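# Stand the drink can upright on the cork coaster

## Task

Get the drink can standing upright at the centre of the round cork coaster. The can has to sit on that coaster, and the coaster has to sit either on the table or on the other coaster, with the gripper supporting neither of them. When finished, open the gripper and pull the hand away. If the arrangement only stays put because the robot is holding it, it does not count.

## Robot and tools

Robot: a single arm with six joints (waist, shoulder, elbow, forearm roll, wrist pitch, wrist roll) and a two-finger parallel gripper. The fingers point along the gripper's own +z axis and open and close along its y axis. The reported hand point lies between the finger pads when they are shut, roughly 2 cm behind the tips. Closing pushes the tips about 10 mm further out along gripper +z.

Scene frame: the origin is on the table surface under the arm base. +z is up, and +y is to the left when facing along +x. All positions are in metres. Orientations are quaternions written w first (qw, qx, qy, qz). The base may be slightly tilted, and the reported hand position can drift from the real one, more so when the arm reaches far.

One row (used by both motion tools) is 8 plain numbers for the single arm: x, y, z, qw, qx, qy, qz, opening. x, y, z and the quaternion form an absolute pose target for end_effector_position and end_effector_quat_wxyz in the scene frame. They are not offsets. Opening ranges from -1 (closed) to +1 (fully open, 0.084 m). A row whose target is more than 0.6 m from the last reported position along any gripper axis is refused, and a refused call does nothing. Repeat the intended quaternion in every row, because the reported one can drift.

execute_actions: argument "actions" is a list with zero or one item. An empty list just reports the state, with pictures. An action item {"rows": [...], "steps": n} has 1 to 15 rows and 5 to 15 steps (default 15). Each step lasts 1/30 s, and the last row is repeated if steps outnumber rows. A wait item {"steps": n} (up to 300) sends nothing and counts from the previous result. Optional "pictures": true adds camera images.

move: "target" is one row as above, an absolute pose. Optional "speed" sets the path's top speed: 0.002 to 0.5 m/s (default 0.25), with turning capped at twice that value in rad/s. The path runs 0.5 to 10 s in a straight line and takes the shorter rotation. The opening is applied at the start. The hand lags the path, may wander off it, and can overshoot the speed near full stretch. The path ignores obstacles: faster motion or a target set deeper past a contact means harder impacts and pressing.

wait: "seconds" from 0 to 10. Nothing new is sent.

zoom_image: "camera" is one of cam_head_left, cam_head_right, cam_high, cam_low, cam_wrist. "region" is [x0, y0, x1, y1] in image pixels, measured from the top-left corner and at most 504 by 504.

finished_scene: "scene" is the number of the scene to close.

Control details: each step, the commanded pose is clipped to within 70 mm and 16 degrees of the measured pose. Damped inverse kinematics then chases it and puts position before orientation. After an action ends, the arm only continues to the last clipped pose. For far targets, read the new pose and send the rest in the next call. Results come back 5 steps before an action ends. Those held-over steps run while the next reply is being written, and the simulation keeps going during that time.

Reading results: the state line gives the pose and the linear and angular velocities. grip_measured is the actual finger opening on the command scale. "Hand target" shows where the controller is currently heading. "pose unreachable" and HELD flag steps the clearance check altered or blocked; the mount under the base counts as arm. A move adds a "move:" line:
- done: at rest near the target.
- off_target, moving, held or fault: other endings.
- limits=paced: the pose was clipped.
- limits=held: some steps were blocked, and the arm may then jump faster than speed.

Gripping: to hold something, command an opening well below grip_measured; the lower, the tighter. The maximum is about 24 N per pad for objects up to about 6 cm wide. A quick close can squeeze harder. Echoing grip_measured back gives a light hold.

Hazards:
- Torque fault: contact torque reaching a joint's load limit (waist and shoulder 45.5, elbow and forearm roll 27.3, wrist pitch and roll 18.2 N m, held weight included) stops the arm, backs it off and freezes it for 10 s.
- Heat: holding loads heats motors. A MOTOR HOT line appears at 65 °C, and at 80 °C the brakes engage.
- Brief disturbances may tug a held item or shove loose ones.
- Avoid dropping, slamming, hard pushes, and anything leaving the table, which means failure.
- Place the can gently, open, and lift clear before finishing.

Each tool is called after "Call:" as a command line: name --argument value for each argument, lists and objects as JSON in quotes; but a table of rows of numbers goes row by row, as --pt "numbers of a row", without its own name.

## Session

Call:
execute_actions --actions '[]'

Scene clock: 0.00 s of 3830.00 s.
end_effector_position=(+0.5914, -0.1739, +0.3050) grip_measured=+1.00 end_effector_quat_wxyz=(-0.125, +0.540, +0.746, -0.370) end_effector_velocity=(+0.000, -0.000, +0.000) end_effector_angular_velocity=(+0.000, -0.002, -0.001)
Joint positions: [ 0.242  0.933 -2.39  -0.727  2.029 -1.756  0.084]
Joint velocities: [-0.    -0.    -0.001  0.    -0.001  0.    -0.   ]
Motor temperatures (°C, as the motors report them): [33 38 32 32 38 39]
Hand target: +0.591, -0.174, +0.305; -0.125, +0.540, +0.746, -0.370

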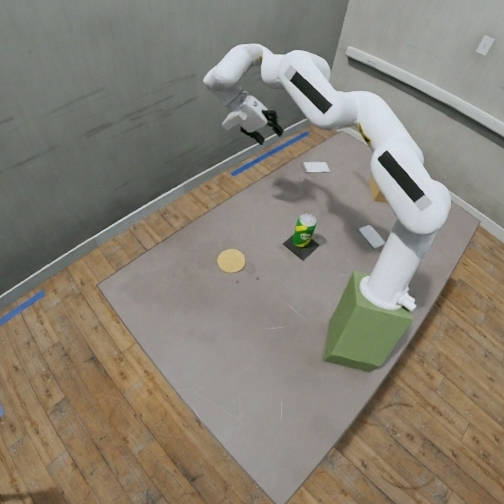

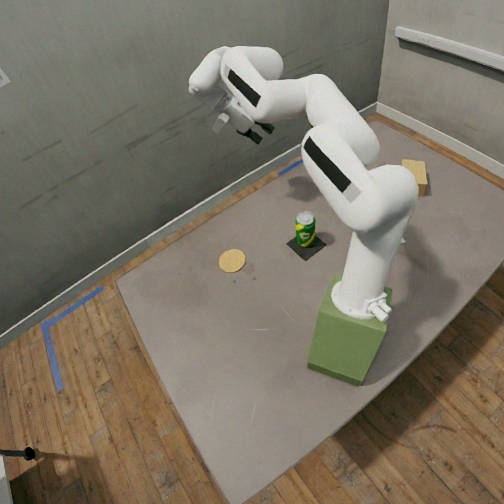

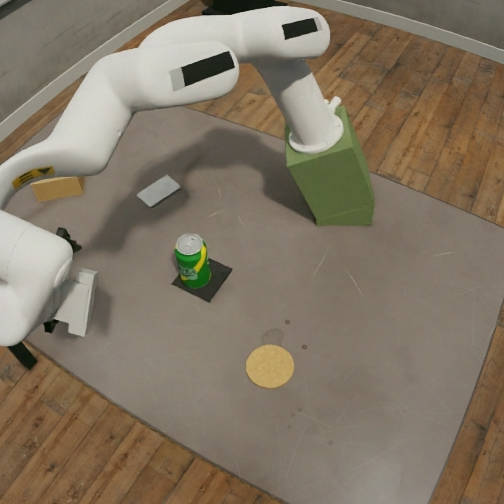

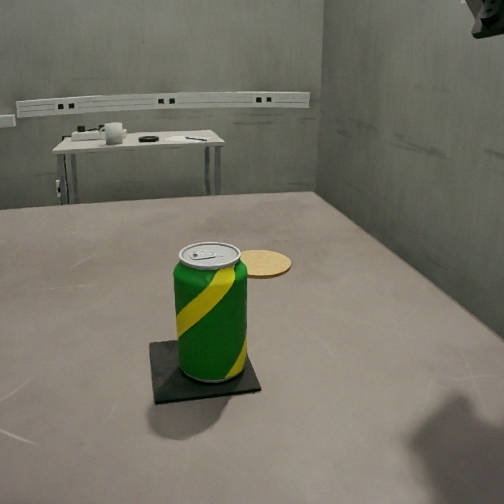

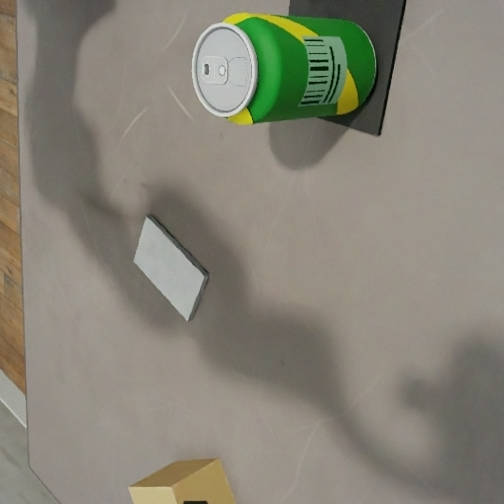

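Call:
move --target '[0.341,-0.142,0.2,0,0.6,0.8,0,1]' --speed 0.4

Scene clock: 2.10 s of 3830.00 s.
end_effector_position=(+0.3424, -0.1426, +0.2001) grip_measured=+1.00 end_effector_quat_wxyz=(+0.000, +0.600, +0.800, -0.001) end_effector_velocity=(-0.002, +0.001, -0.001) end_effector_angular_velocity=(+0.002, -0.005, +0.003)
Joint positions: [-0.185 -0.282 -0.314 -0.738  0.386 -1.521  0.084]
Joint velocities: [-0.004 -0.003  0.009 -0.008 -0.011  0.002  0.   ]
Motor temperatures (°C, as the motors report them): [33 39 33 32 38 39]
Hand target: +0.342, -0.143, +0.200; +0.000, +0.601, +0.800, -0.001
Off the commanded pose: 0.002 m, 0 deg.
Kept back: nothing.
move: done; limits=paced
camera_calibration (this result's frames):
cam_wrist: T_world_to_cam=[[0.96318, 0.268818, 0.00465231, -0.259031], [0.268857, -0.963078, -0.0140503, -0.157833], [0.000703563, 0.0147838, -0.99989, 0.332675], [0, 0, 0, 1]] pos_world=[0.291694, -0.0872916, 0.331626]

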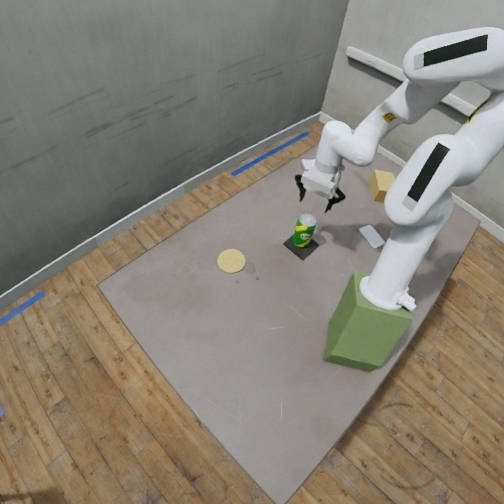

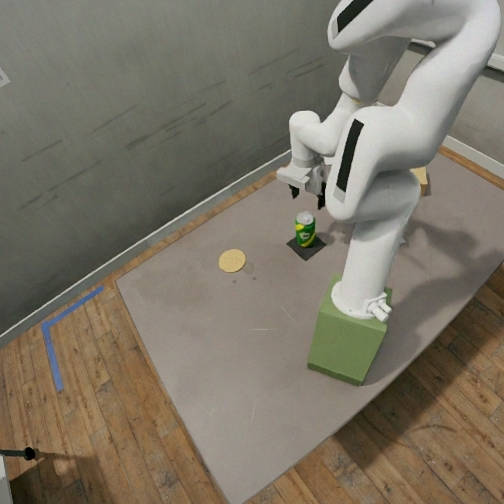

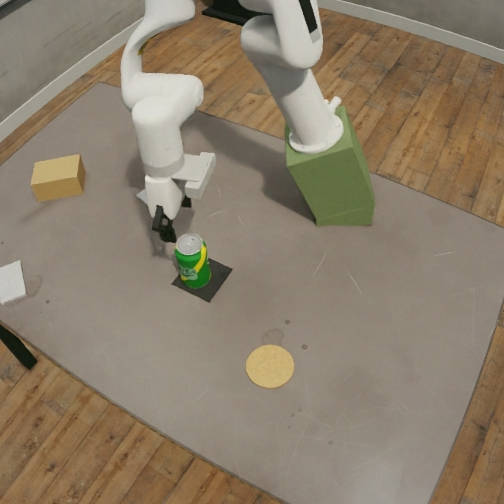

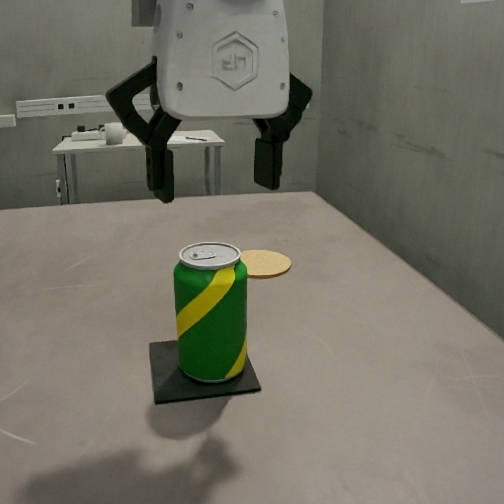

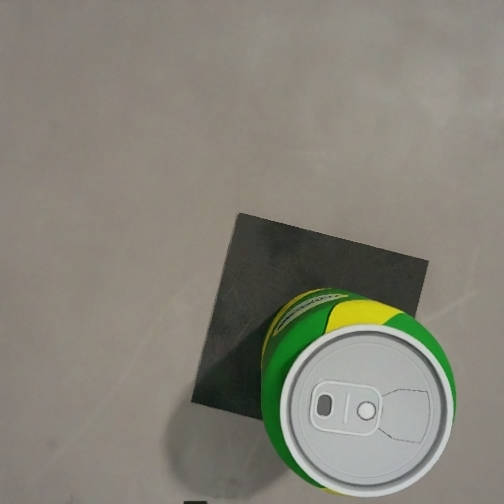

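Call:
move --target '[0.346,-0.124,0.17,0,0.6,0.8,0,1]'

Call:
move --target '[0.346,-0.124,0.098,0,0.6,0.8,0,1]' --speed 0.08

Scene clock: 3.17 s of 3830.00 s.
end_effector_position=(+0.3462, -0.1240, +0.1701) grip_measured=+1.00 end_effector_quat_wxyz=(-0.000, +0.600, +0.800, +0.000) end_effector_velocity=(-0.001, +0.000, -0.001) end_effector_angular_velocity=(-0.004, -0.000, -0.002)
Joint positions: [-0.192 -0.12  -0.365 -0.964  0.308 -1.288  0.084]
Joint velocities: [-0.001  0.003 -0.001 -0.017 -0.     0.019 -0.   ]
Motor temperatures (°C, as the motors report them): [33 39 33 32 38 39]
Hand target: +0.346, -0.124, +0.170; -0.000, +0.600, +0.800, +0.000
Off the commanded pose: 0.000 m, 0 deg.
Kept back: nothing.
move: done
camera_calibration (this result's frames):
cam_wrist: T_world_to_cam=[[0.962964, 0.269576, 0.00543359, -0.267515], [0.269629, -0.962832, -0.0159326, -0.141311], [0.000936574, 0.0168076, -0.999858, 0.302603], [0, 0, 0, 1]] pos_world=[0.295426, -0.0690291, 0.301762]

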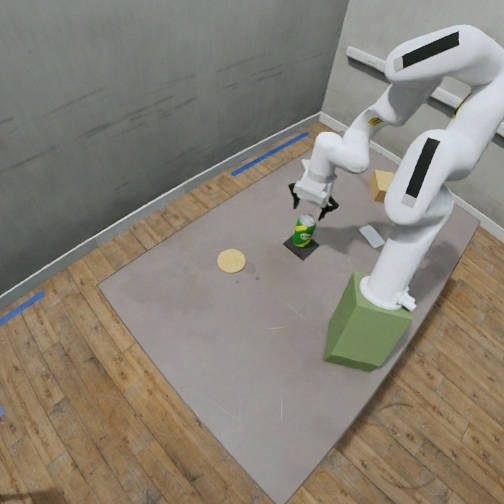

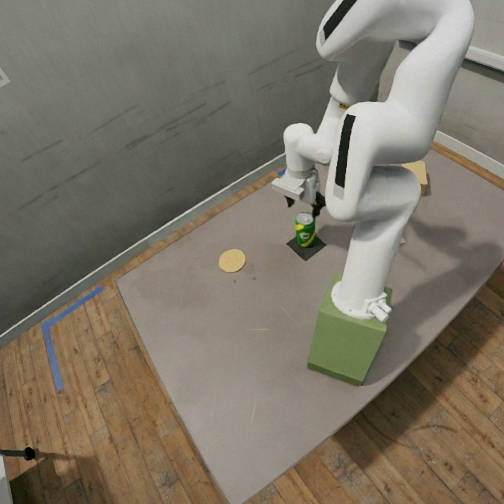

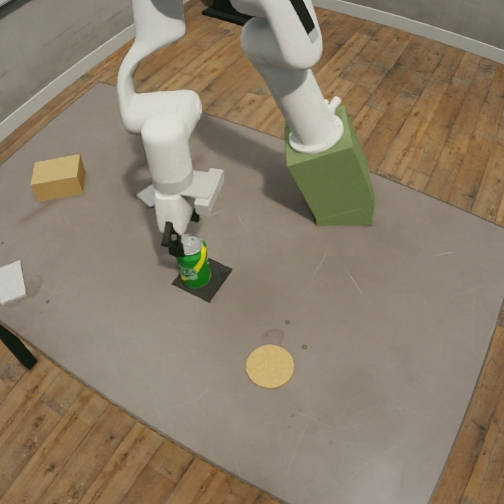

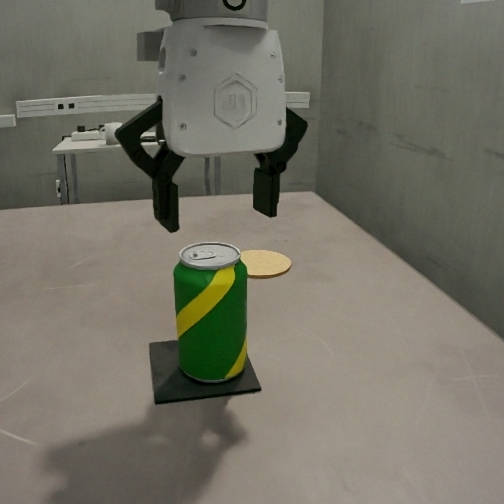

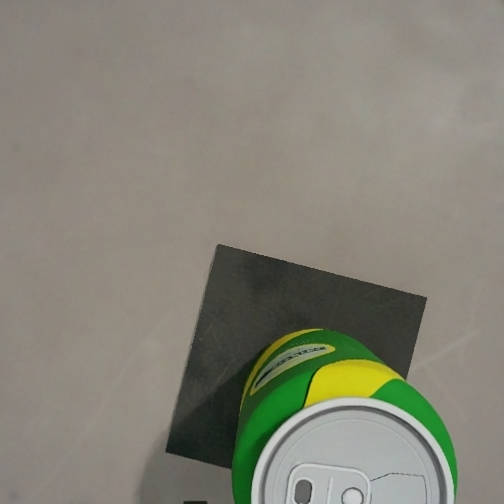

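Scene clock: 4.43 s of 3830.00 s.
end_effector_position=(+0.3461, -0.1240, +0.0980) grip_measured=+1.00 end_effector_quat_wxyz=(-0.001, +0.600, +0.800, -0.000) end_effector_velocity=(+0.000, -0.001, -0.001) end_effector_angular_velocity=(-0.004, -0.004, -0.004)
Joint positions: [-0.296  0.219 -0.558 -1.524  0.22  -0.808  0.084]
Joint velocities: [-0.002  0.004 -0.004 -0.026  0.001  0.027 -0.   ]
Motor temperatures (°C, as the motors report them): [33 39 33 32 38 39]
Hand target: +0.346, -0.124, +0.098; -0.001, +0.600, +0.800, -0.000
Off the commanded pose: 0.000 m, 0 deg.
Kept back: nothing.
move: done
camera_calibration (this result's frames):
cam_wrist: T_world_to_cam=[[0.962897, 0.269835, 0.00434485, -0.26685], [0.26987, -0.962762, -0.0161242, -0.142496], [-0.000167818, 0.0166985, -0.999861, 0.230877], [0, 0, 0, 1]] pos_world=[0.295443, -0.0690398, 0.229707]

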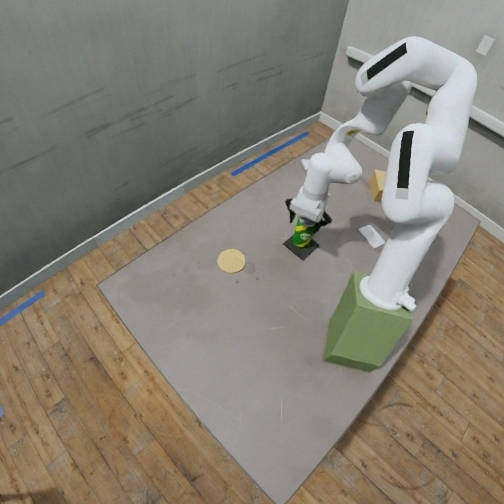

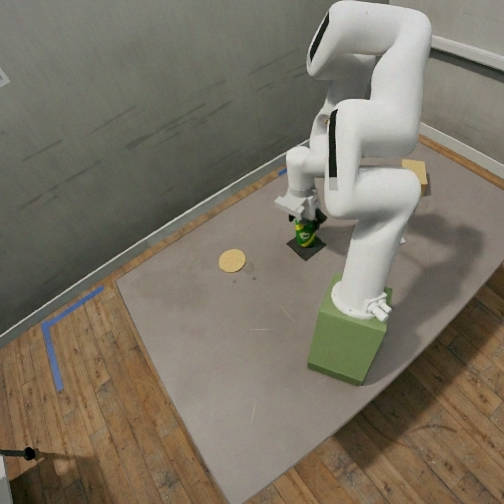

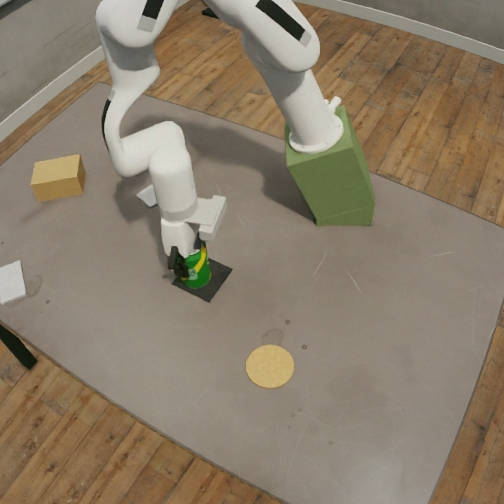

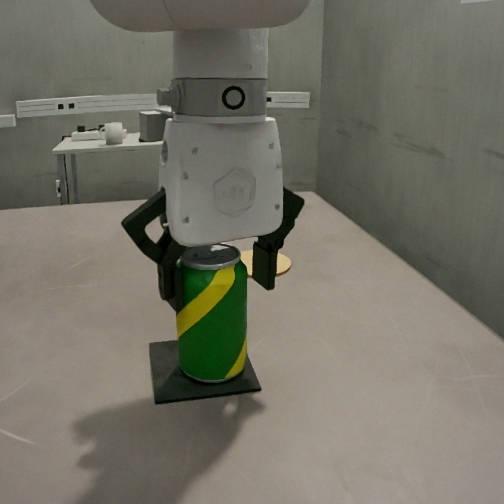

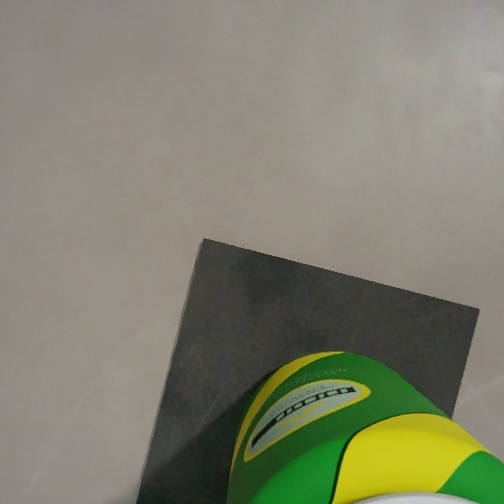

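Call:
move --target '[0.341,-0.126,0.09,0,0.6,0.8,0,1]' --speed 0.05

Call:
move --target '[0.341,-0.126,0.09,0,0.6,0.8,0,0.2]'

Call:
move --target '[0.36,-0.08,0.15,0,0.6,0.8,0,0.2]' --speed 0.15

Call:
move --target '[0.457,0.12,0.125,0,0.6,0.8,0,0.2]' --speed 0.25

Scene clock: 5.37 s of 3830.00 s.
end_effector_position=(+0.3410, -0.1260, +0.0900) grip_measured=+1.00 end_effector_quat_wxyz=(-0.000, +0.600, +0.800, -0.000) end_effector_velocity=(+0.001, -0.000, -0.000) end_effector_angular_velocity=(-0.001, -0.004, -0.002)
Joint positions: [-0.315  0.248 -0.573 -1.609  0.214 -0.739  0.084]
Joint velocities: [-0.001  0.003 -0.004 -0.016 -0.001  0.016  0.   ]
Motor temperatures (°C, as the motors report them): [33 39 33 32 38 39]
Hand target: +0.341, -0.126, +0.090; -0.000, +0.600, +0.800, -0.000
Off the commanded pose: 0.000 m, 0 deg.
Kept back: nothing.
move: done
camera_calibration (this result's frames):
cam_wrist: T_world_to_cam=[[0.962891, 0.269846, 0.00491943, -0.261418], [0.26989, -0.962766, -0.0155222, -0.14323], [0.000547659, 0.0162739, -0.999867, 0.222631], [0, 0, 0, 1]] pos_world=[0.290252, -0.0709777, 0.221664]

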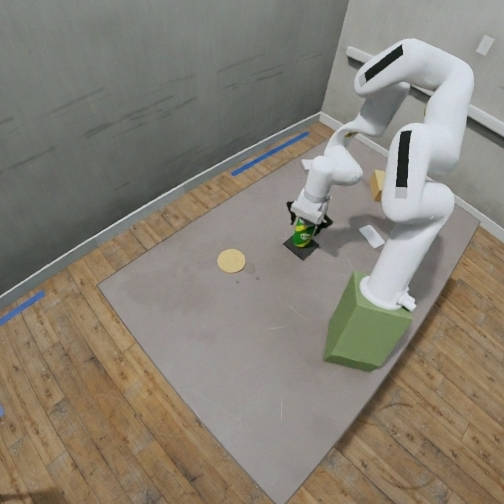

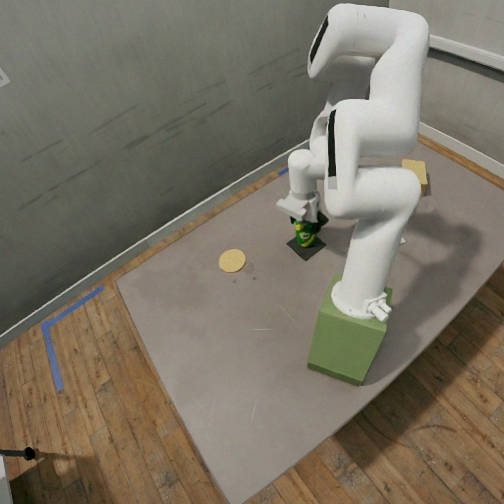

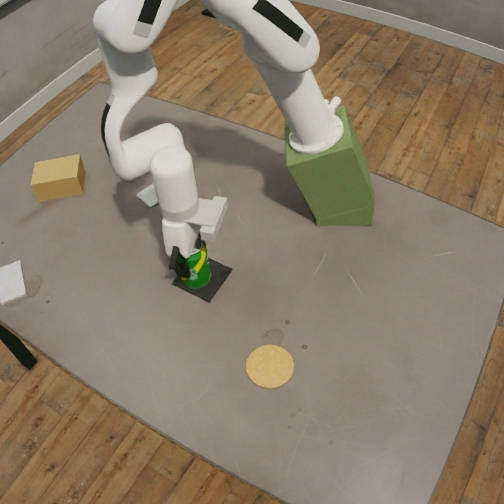

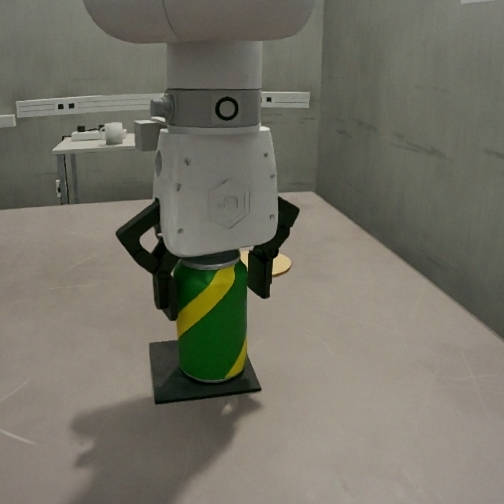

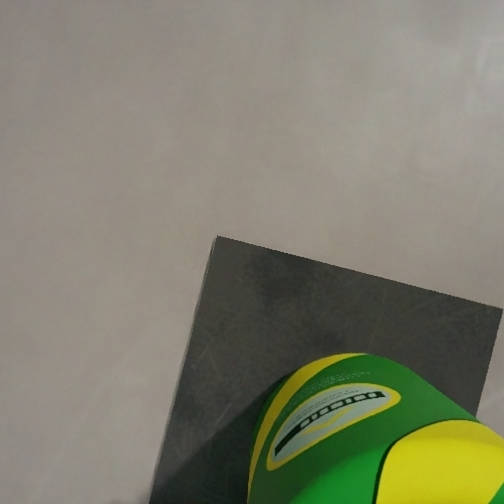

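Scene clock: 6.07 s of 3830.00 s.
end_effector_position=(+0.3409, -0.1260, +0.0900) grip_measured=+0.54 end_effector_quat_wxyz=(-0.000, +0.600, +0.800, -0.000) end_effector_velocity=(-0.000, -0.000, -0.001) end_effector_angular_velocity=(-0.001, +0.001, -0.001)
Joint positions: [-0.315  0.248 -0.573 -1.611  0.214 -0.738  0.067]
Joint velocities: [-0.001  0.002 -0.001 -0.     0.001  0.     0.   ]
Motor temperatures (°C, as the motors report them): [33 39 33 32 38 39]
Hand target: +0.341, -0.126, +0.090; -0.000, +0.600, +0.800, -0.000
Off the commanded pose: 0.000 m, 0 deg.
Kept back: nothing.
move: done
camera_calibration (this result's frames):
cam_wrist: T_world_to_cam=[[0.962905, 0.269792, 0.00510327, -0.261351], [0.269839, -0.962783, -0.0153894, -0.143177], [0.000761415, 0.0161956, -0.999869, 0.222542], [0, 0, 0, 1]] pos_world=[0.290121, -0.0709422, 0.221643]

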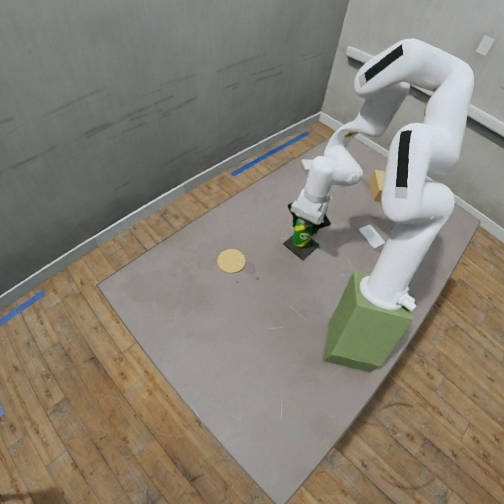

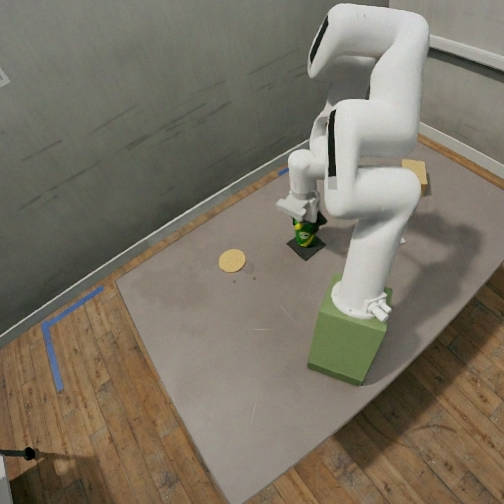

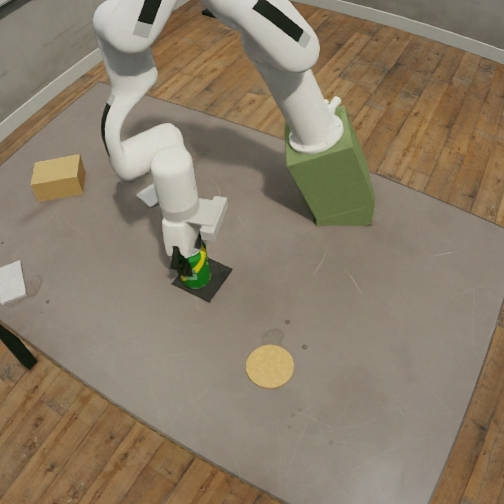

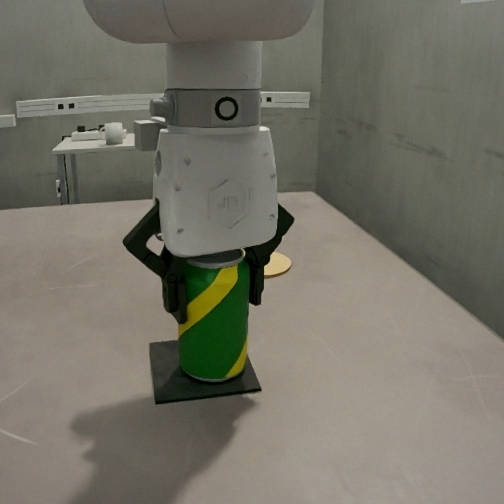

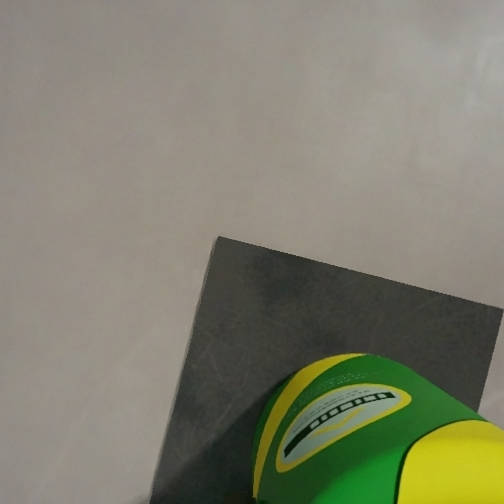

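Scene clock: 7.03 s of 3830.00 s.
end_effector_position=(+0.3598, -0.0798, +0.1500) grip_measured=+0.54 end_effector_quat_wxyz=(+0.000, +0.600, +0.800, +0.000) end_effector_velocity=(+0.001, +0.001, +0.001) end_effector_angular_velocity=(+0.001, +0.005, +0.004)
Joint positions: [-0.082  0.038 -0.45  -1.139  0.313 -1.     0.067]
Joint velocities: [ 0.006 -0.002 -0.001  0.026  0.006 -0.024 -0.   ]
Motor temperatures (°C, as the motors report them): [33 39 33 32 38 39]
Hand target: +0.360, -0.080, +0.150; +0.000, +0.600, +0.800, +0.001
Off the commanded pose: 0.000 m, 0 deg.
Kept back: nothing.
move: done
camera_calibration (this result's frames):
cam_wrist: T_world_to_cam=[[0.963017, 0.269373, 0.00596329, -0.292527], [0.269435, -0.962894, -0.0155071, -0.102758], [0.00156481, 0.0165404, -0.999862, 0.281468], [0, 0, 0, 1]] pos_world=[0.308955, -0.0248014, 0.28158]

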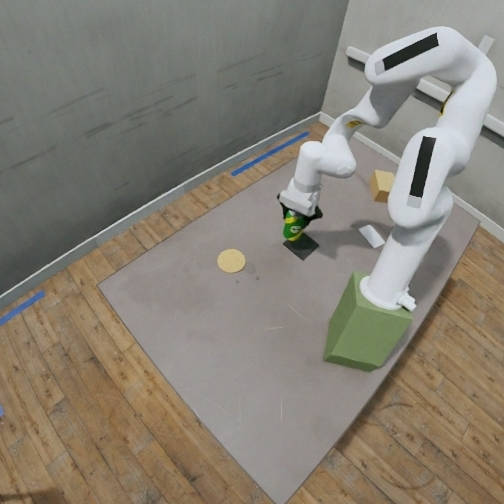

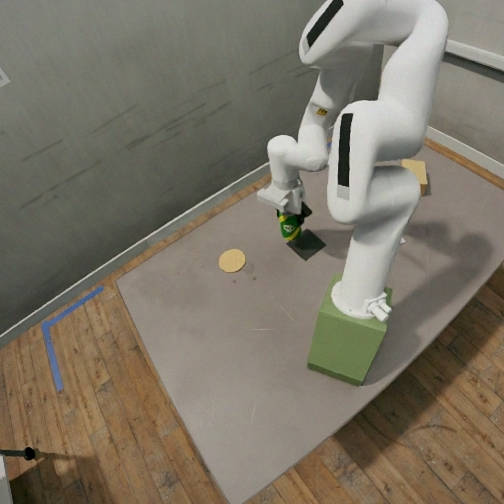

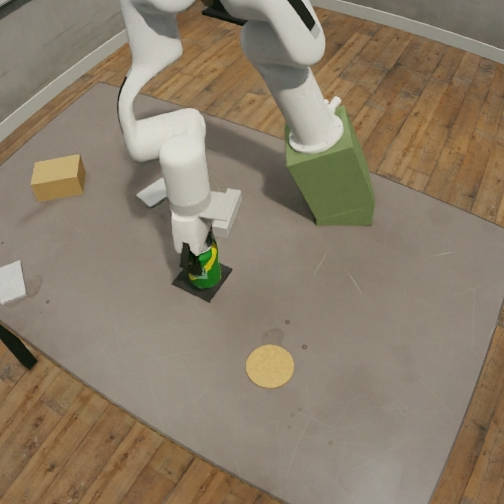

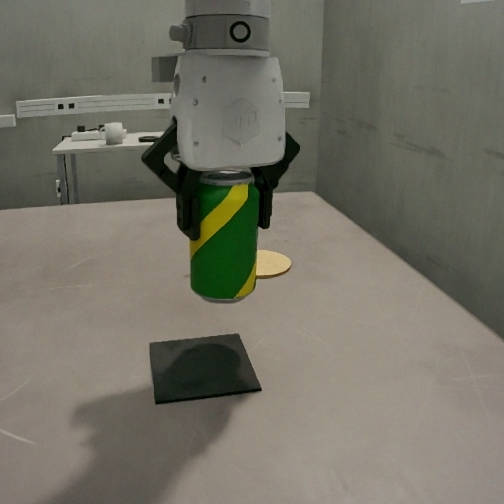

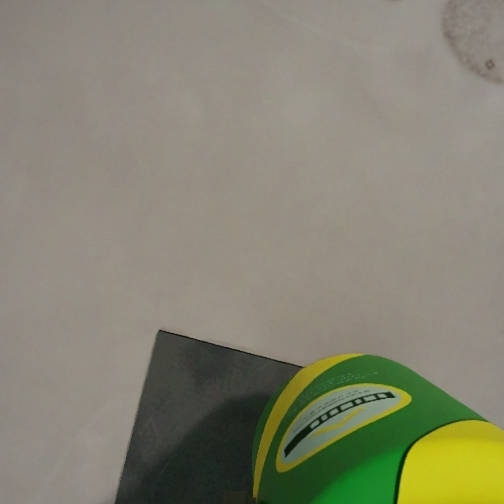

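Scene clock: 8.40 s of 3830.00 s.
end_effector_position=(+0.4567, +0.1205, +0.1255) grip_measured=+0.54 end_effector_quat_wxyz=(-0.001, +0.600, +0.800, +0.001) end_effector_velocity=(+0.001, +0.003, +0.000) end_effector_angular_velocity=(+0.003, -0.002, +0.003)
Joint positions: [ 0.428  0.54  -0.963 -0.898  0.493 -0.753  0.067]
Joint velocities: [ 0.004  0.003 -0.005  0.003 -0.001 -0.002 -0.   ]
Motor temperatures (°C, as the motors report them): [33 39 33 32 39 39]
Hand target: +0.457, +0.121, +0.126; -0.001, +0.600, +0.800, +0.001
Off the commanded pose: 0.001 m, 0 deg.
Kept back: nothing.
move: done
camera_calibration (this result's frames):
cam_wrist: T_world_to_cam=[[0.963166, 0.268864, 0.00490617, -0.439564], [0.268909, -0.963, -0.017838, 0.0641794], [-0.0000713531, 0.0185002, -0.999829, 0.254096], [0, 0, 0, 1]] pos_world=[0.406133, 0.175287, 0.257354]

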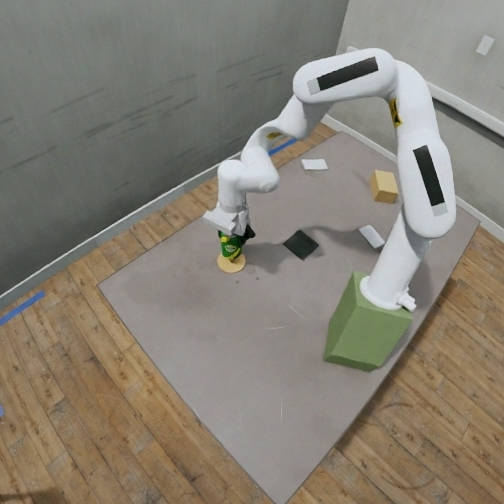

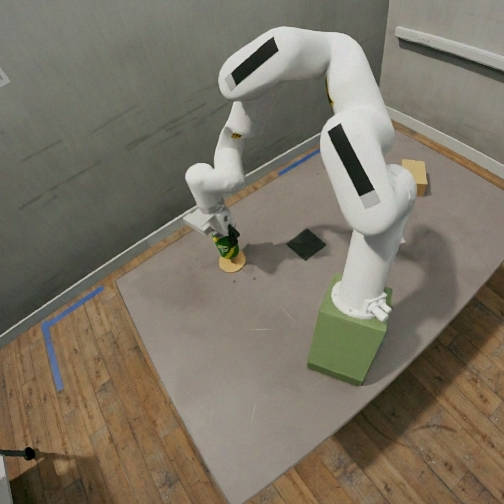

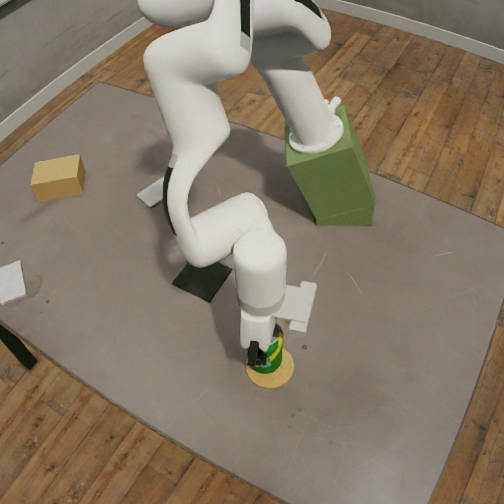

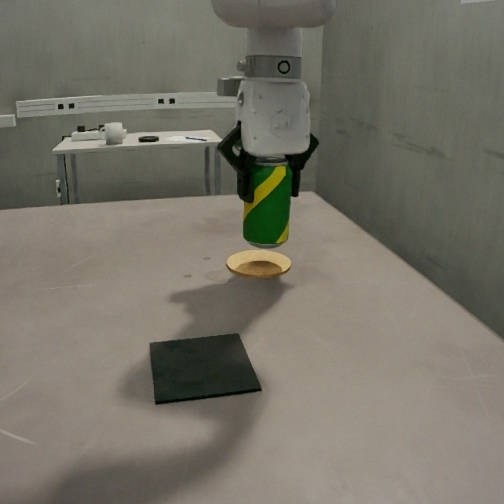

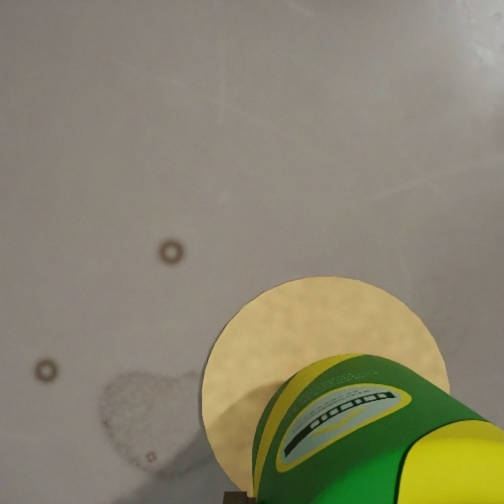

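Call:
move --target '[0.45,0.127,0.097,0,0.6,0.8,0,0.2]' --speed 0.08

Scene clock: 9.40 s of 3830.00 s.
end_effector_position=(+0.4504, +0.1271, +0.0972) grip_measured=+0.54 end_effector_quat_wxyz=(+0.000, +0.600, +0.800, +0.000) end_effector_velocity=(+0.003, +0.001, +0.002) end_effector_angular_velocity=(+0.002, -0.008, -0.001)
Joint positions: [ 0.412  0.626 -0.997 -0.99   0.46  -0.667  0.067]
Joint velocities: [ 0.002 -0.001 -0.004 -0.004 -0.001  0.004  0.   ]
Motor temperatures (°C, as the motors report them): [33 39 33 32 39 39]
Hand target: +0.450, +0.127, +0.097; -0.000, +0.600, +0.800, -0.000
Off the commanded pose: 0.000 m, 0 deg.
Kept back: nothing.
move: done
camera_calibration (this result's frames):
cam_wrist: T_world_to_cam=[[0.962973, 0.269536, 0.00576637, -0.435184], [0.269594, -0.962849, -0.0154941, 0.0711346], [0.00137593, 0.016475, -0.999863, 0.225283], [0, 0, 0, 1]] pos_world=[0.399583, 0.182078, 0.228864]

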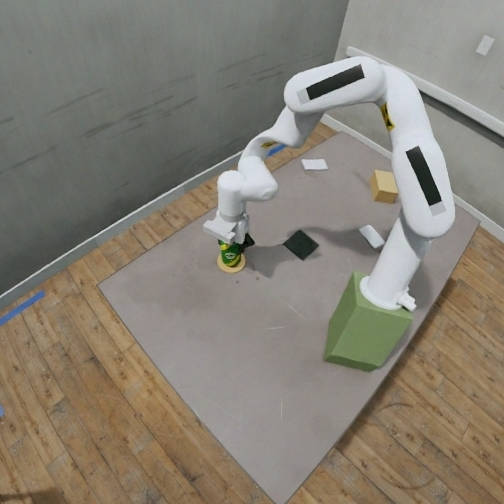

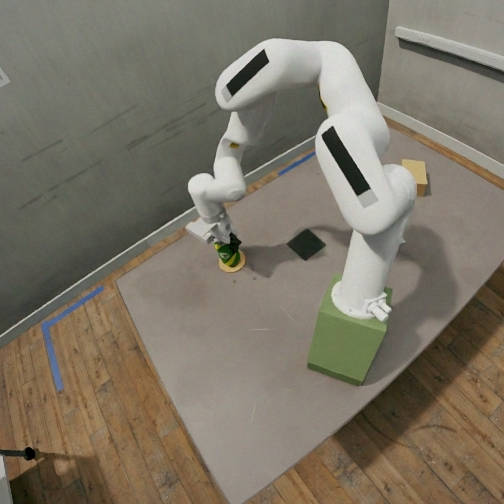

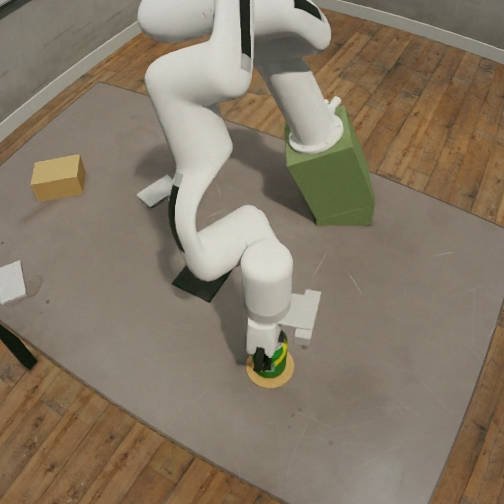

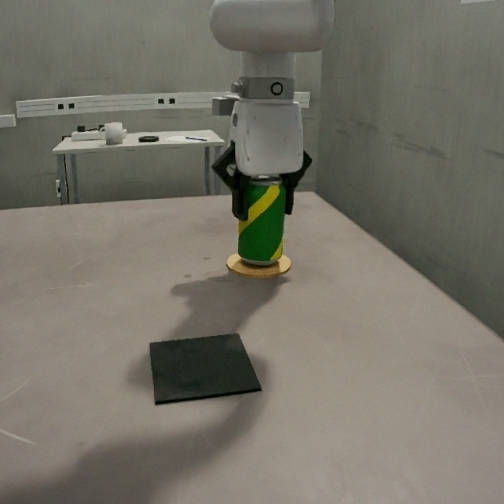

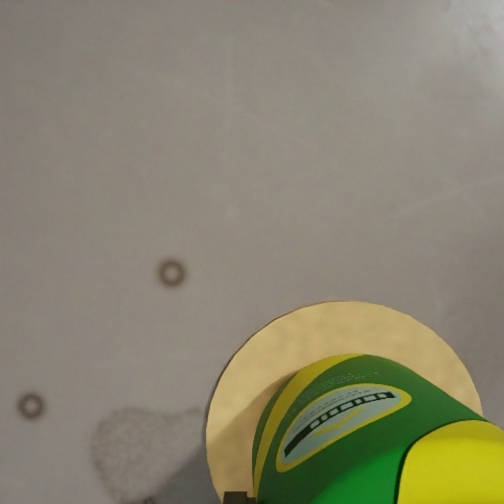

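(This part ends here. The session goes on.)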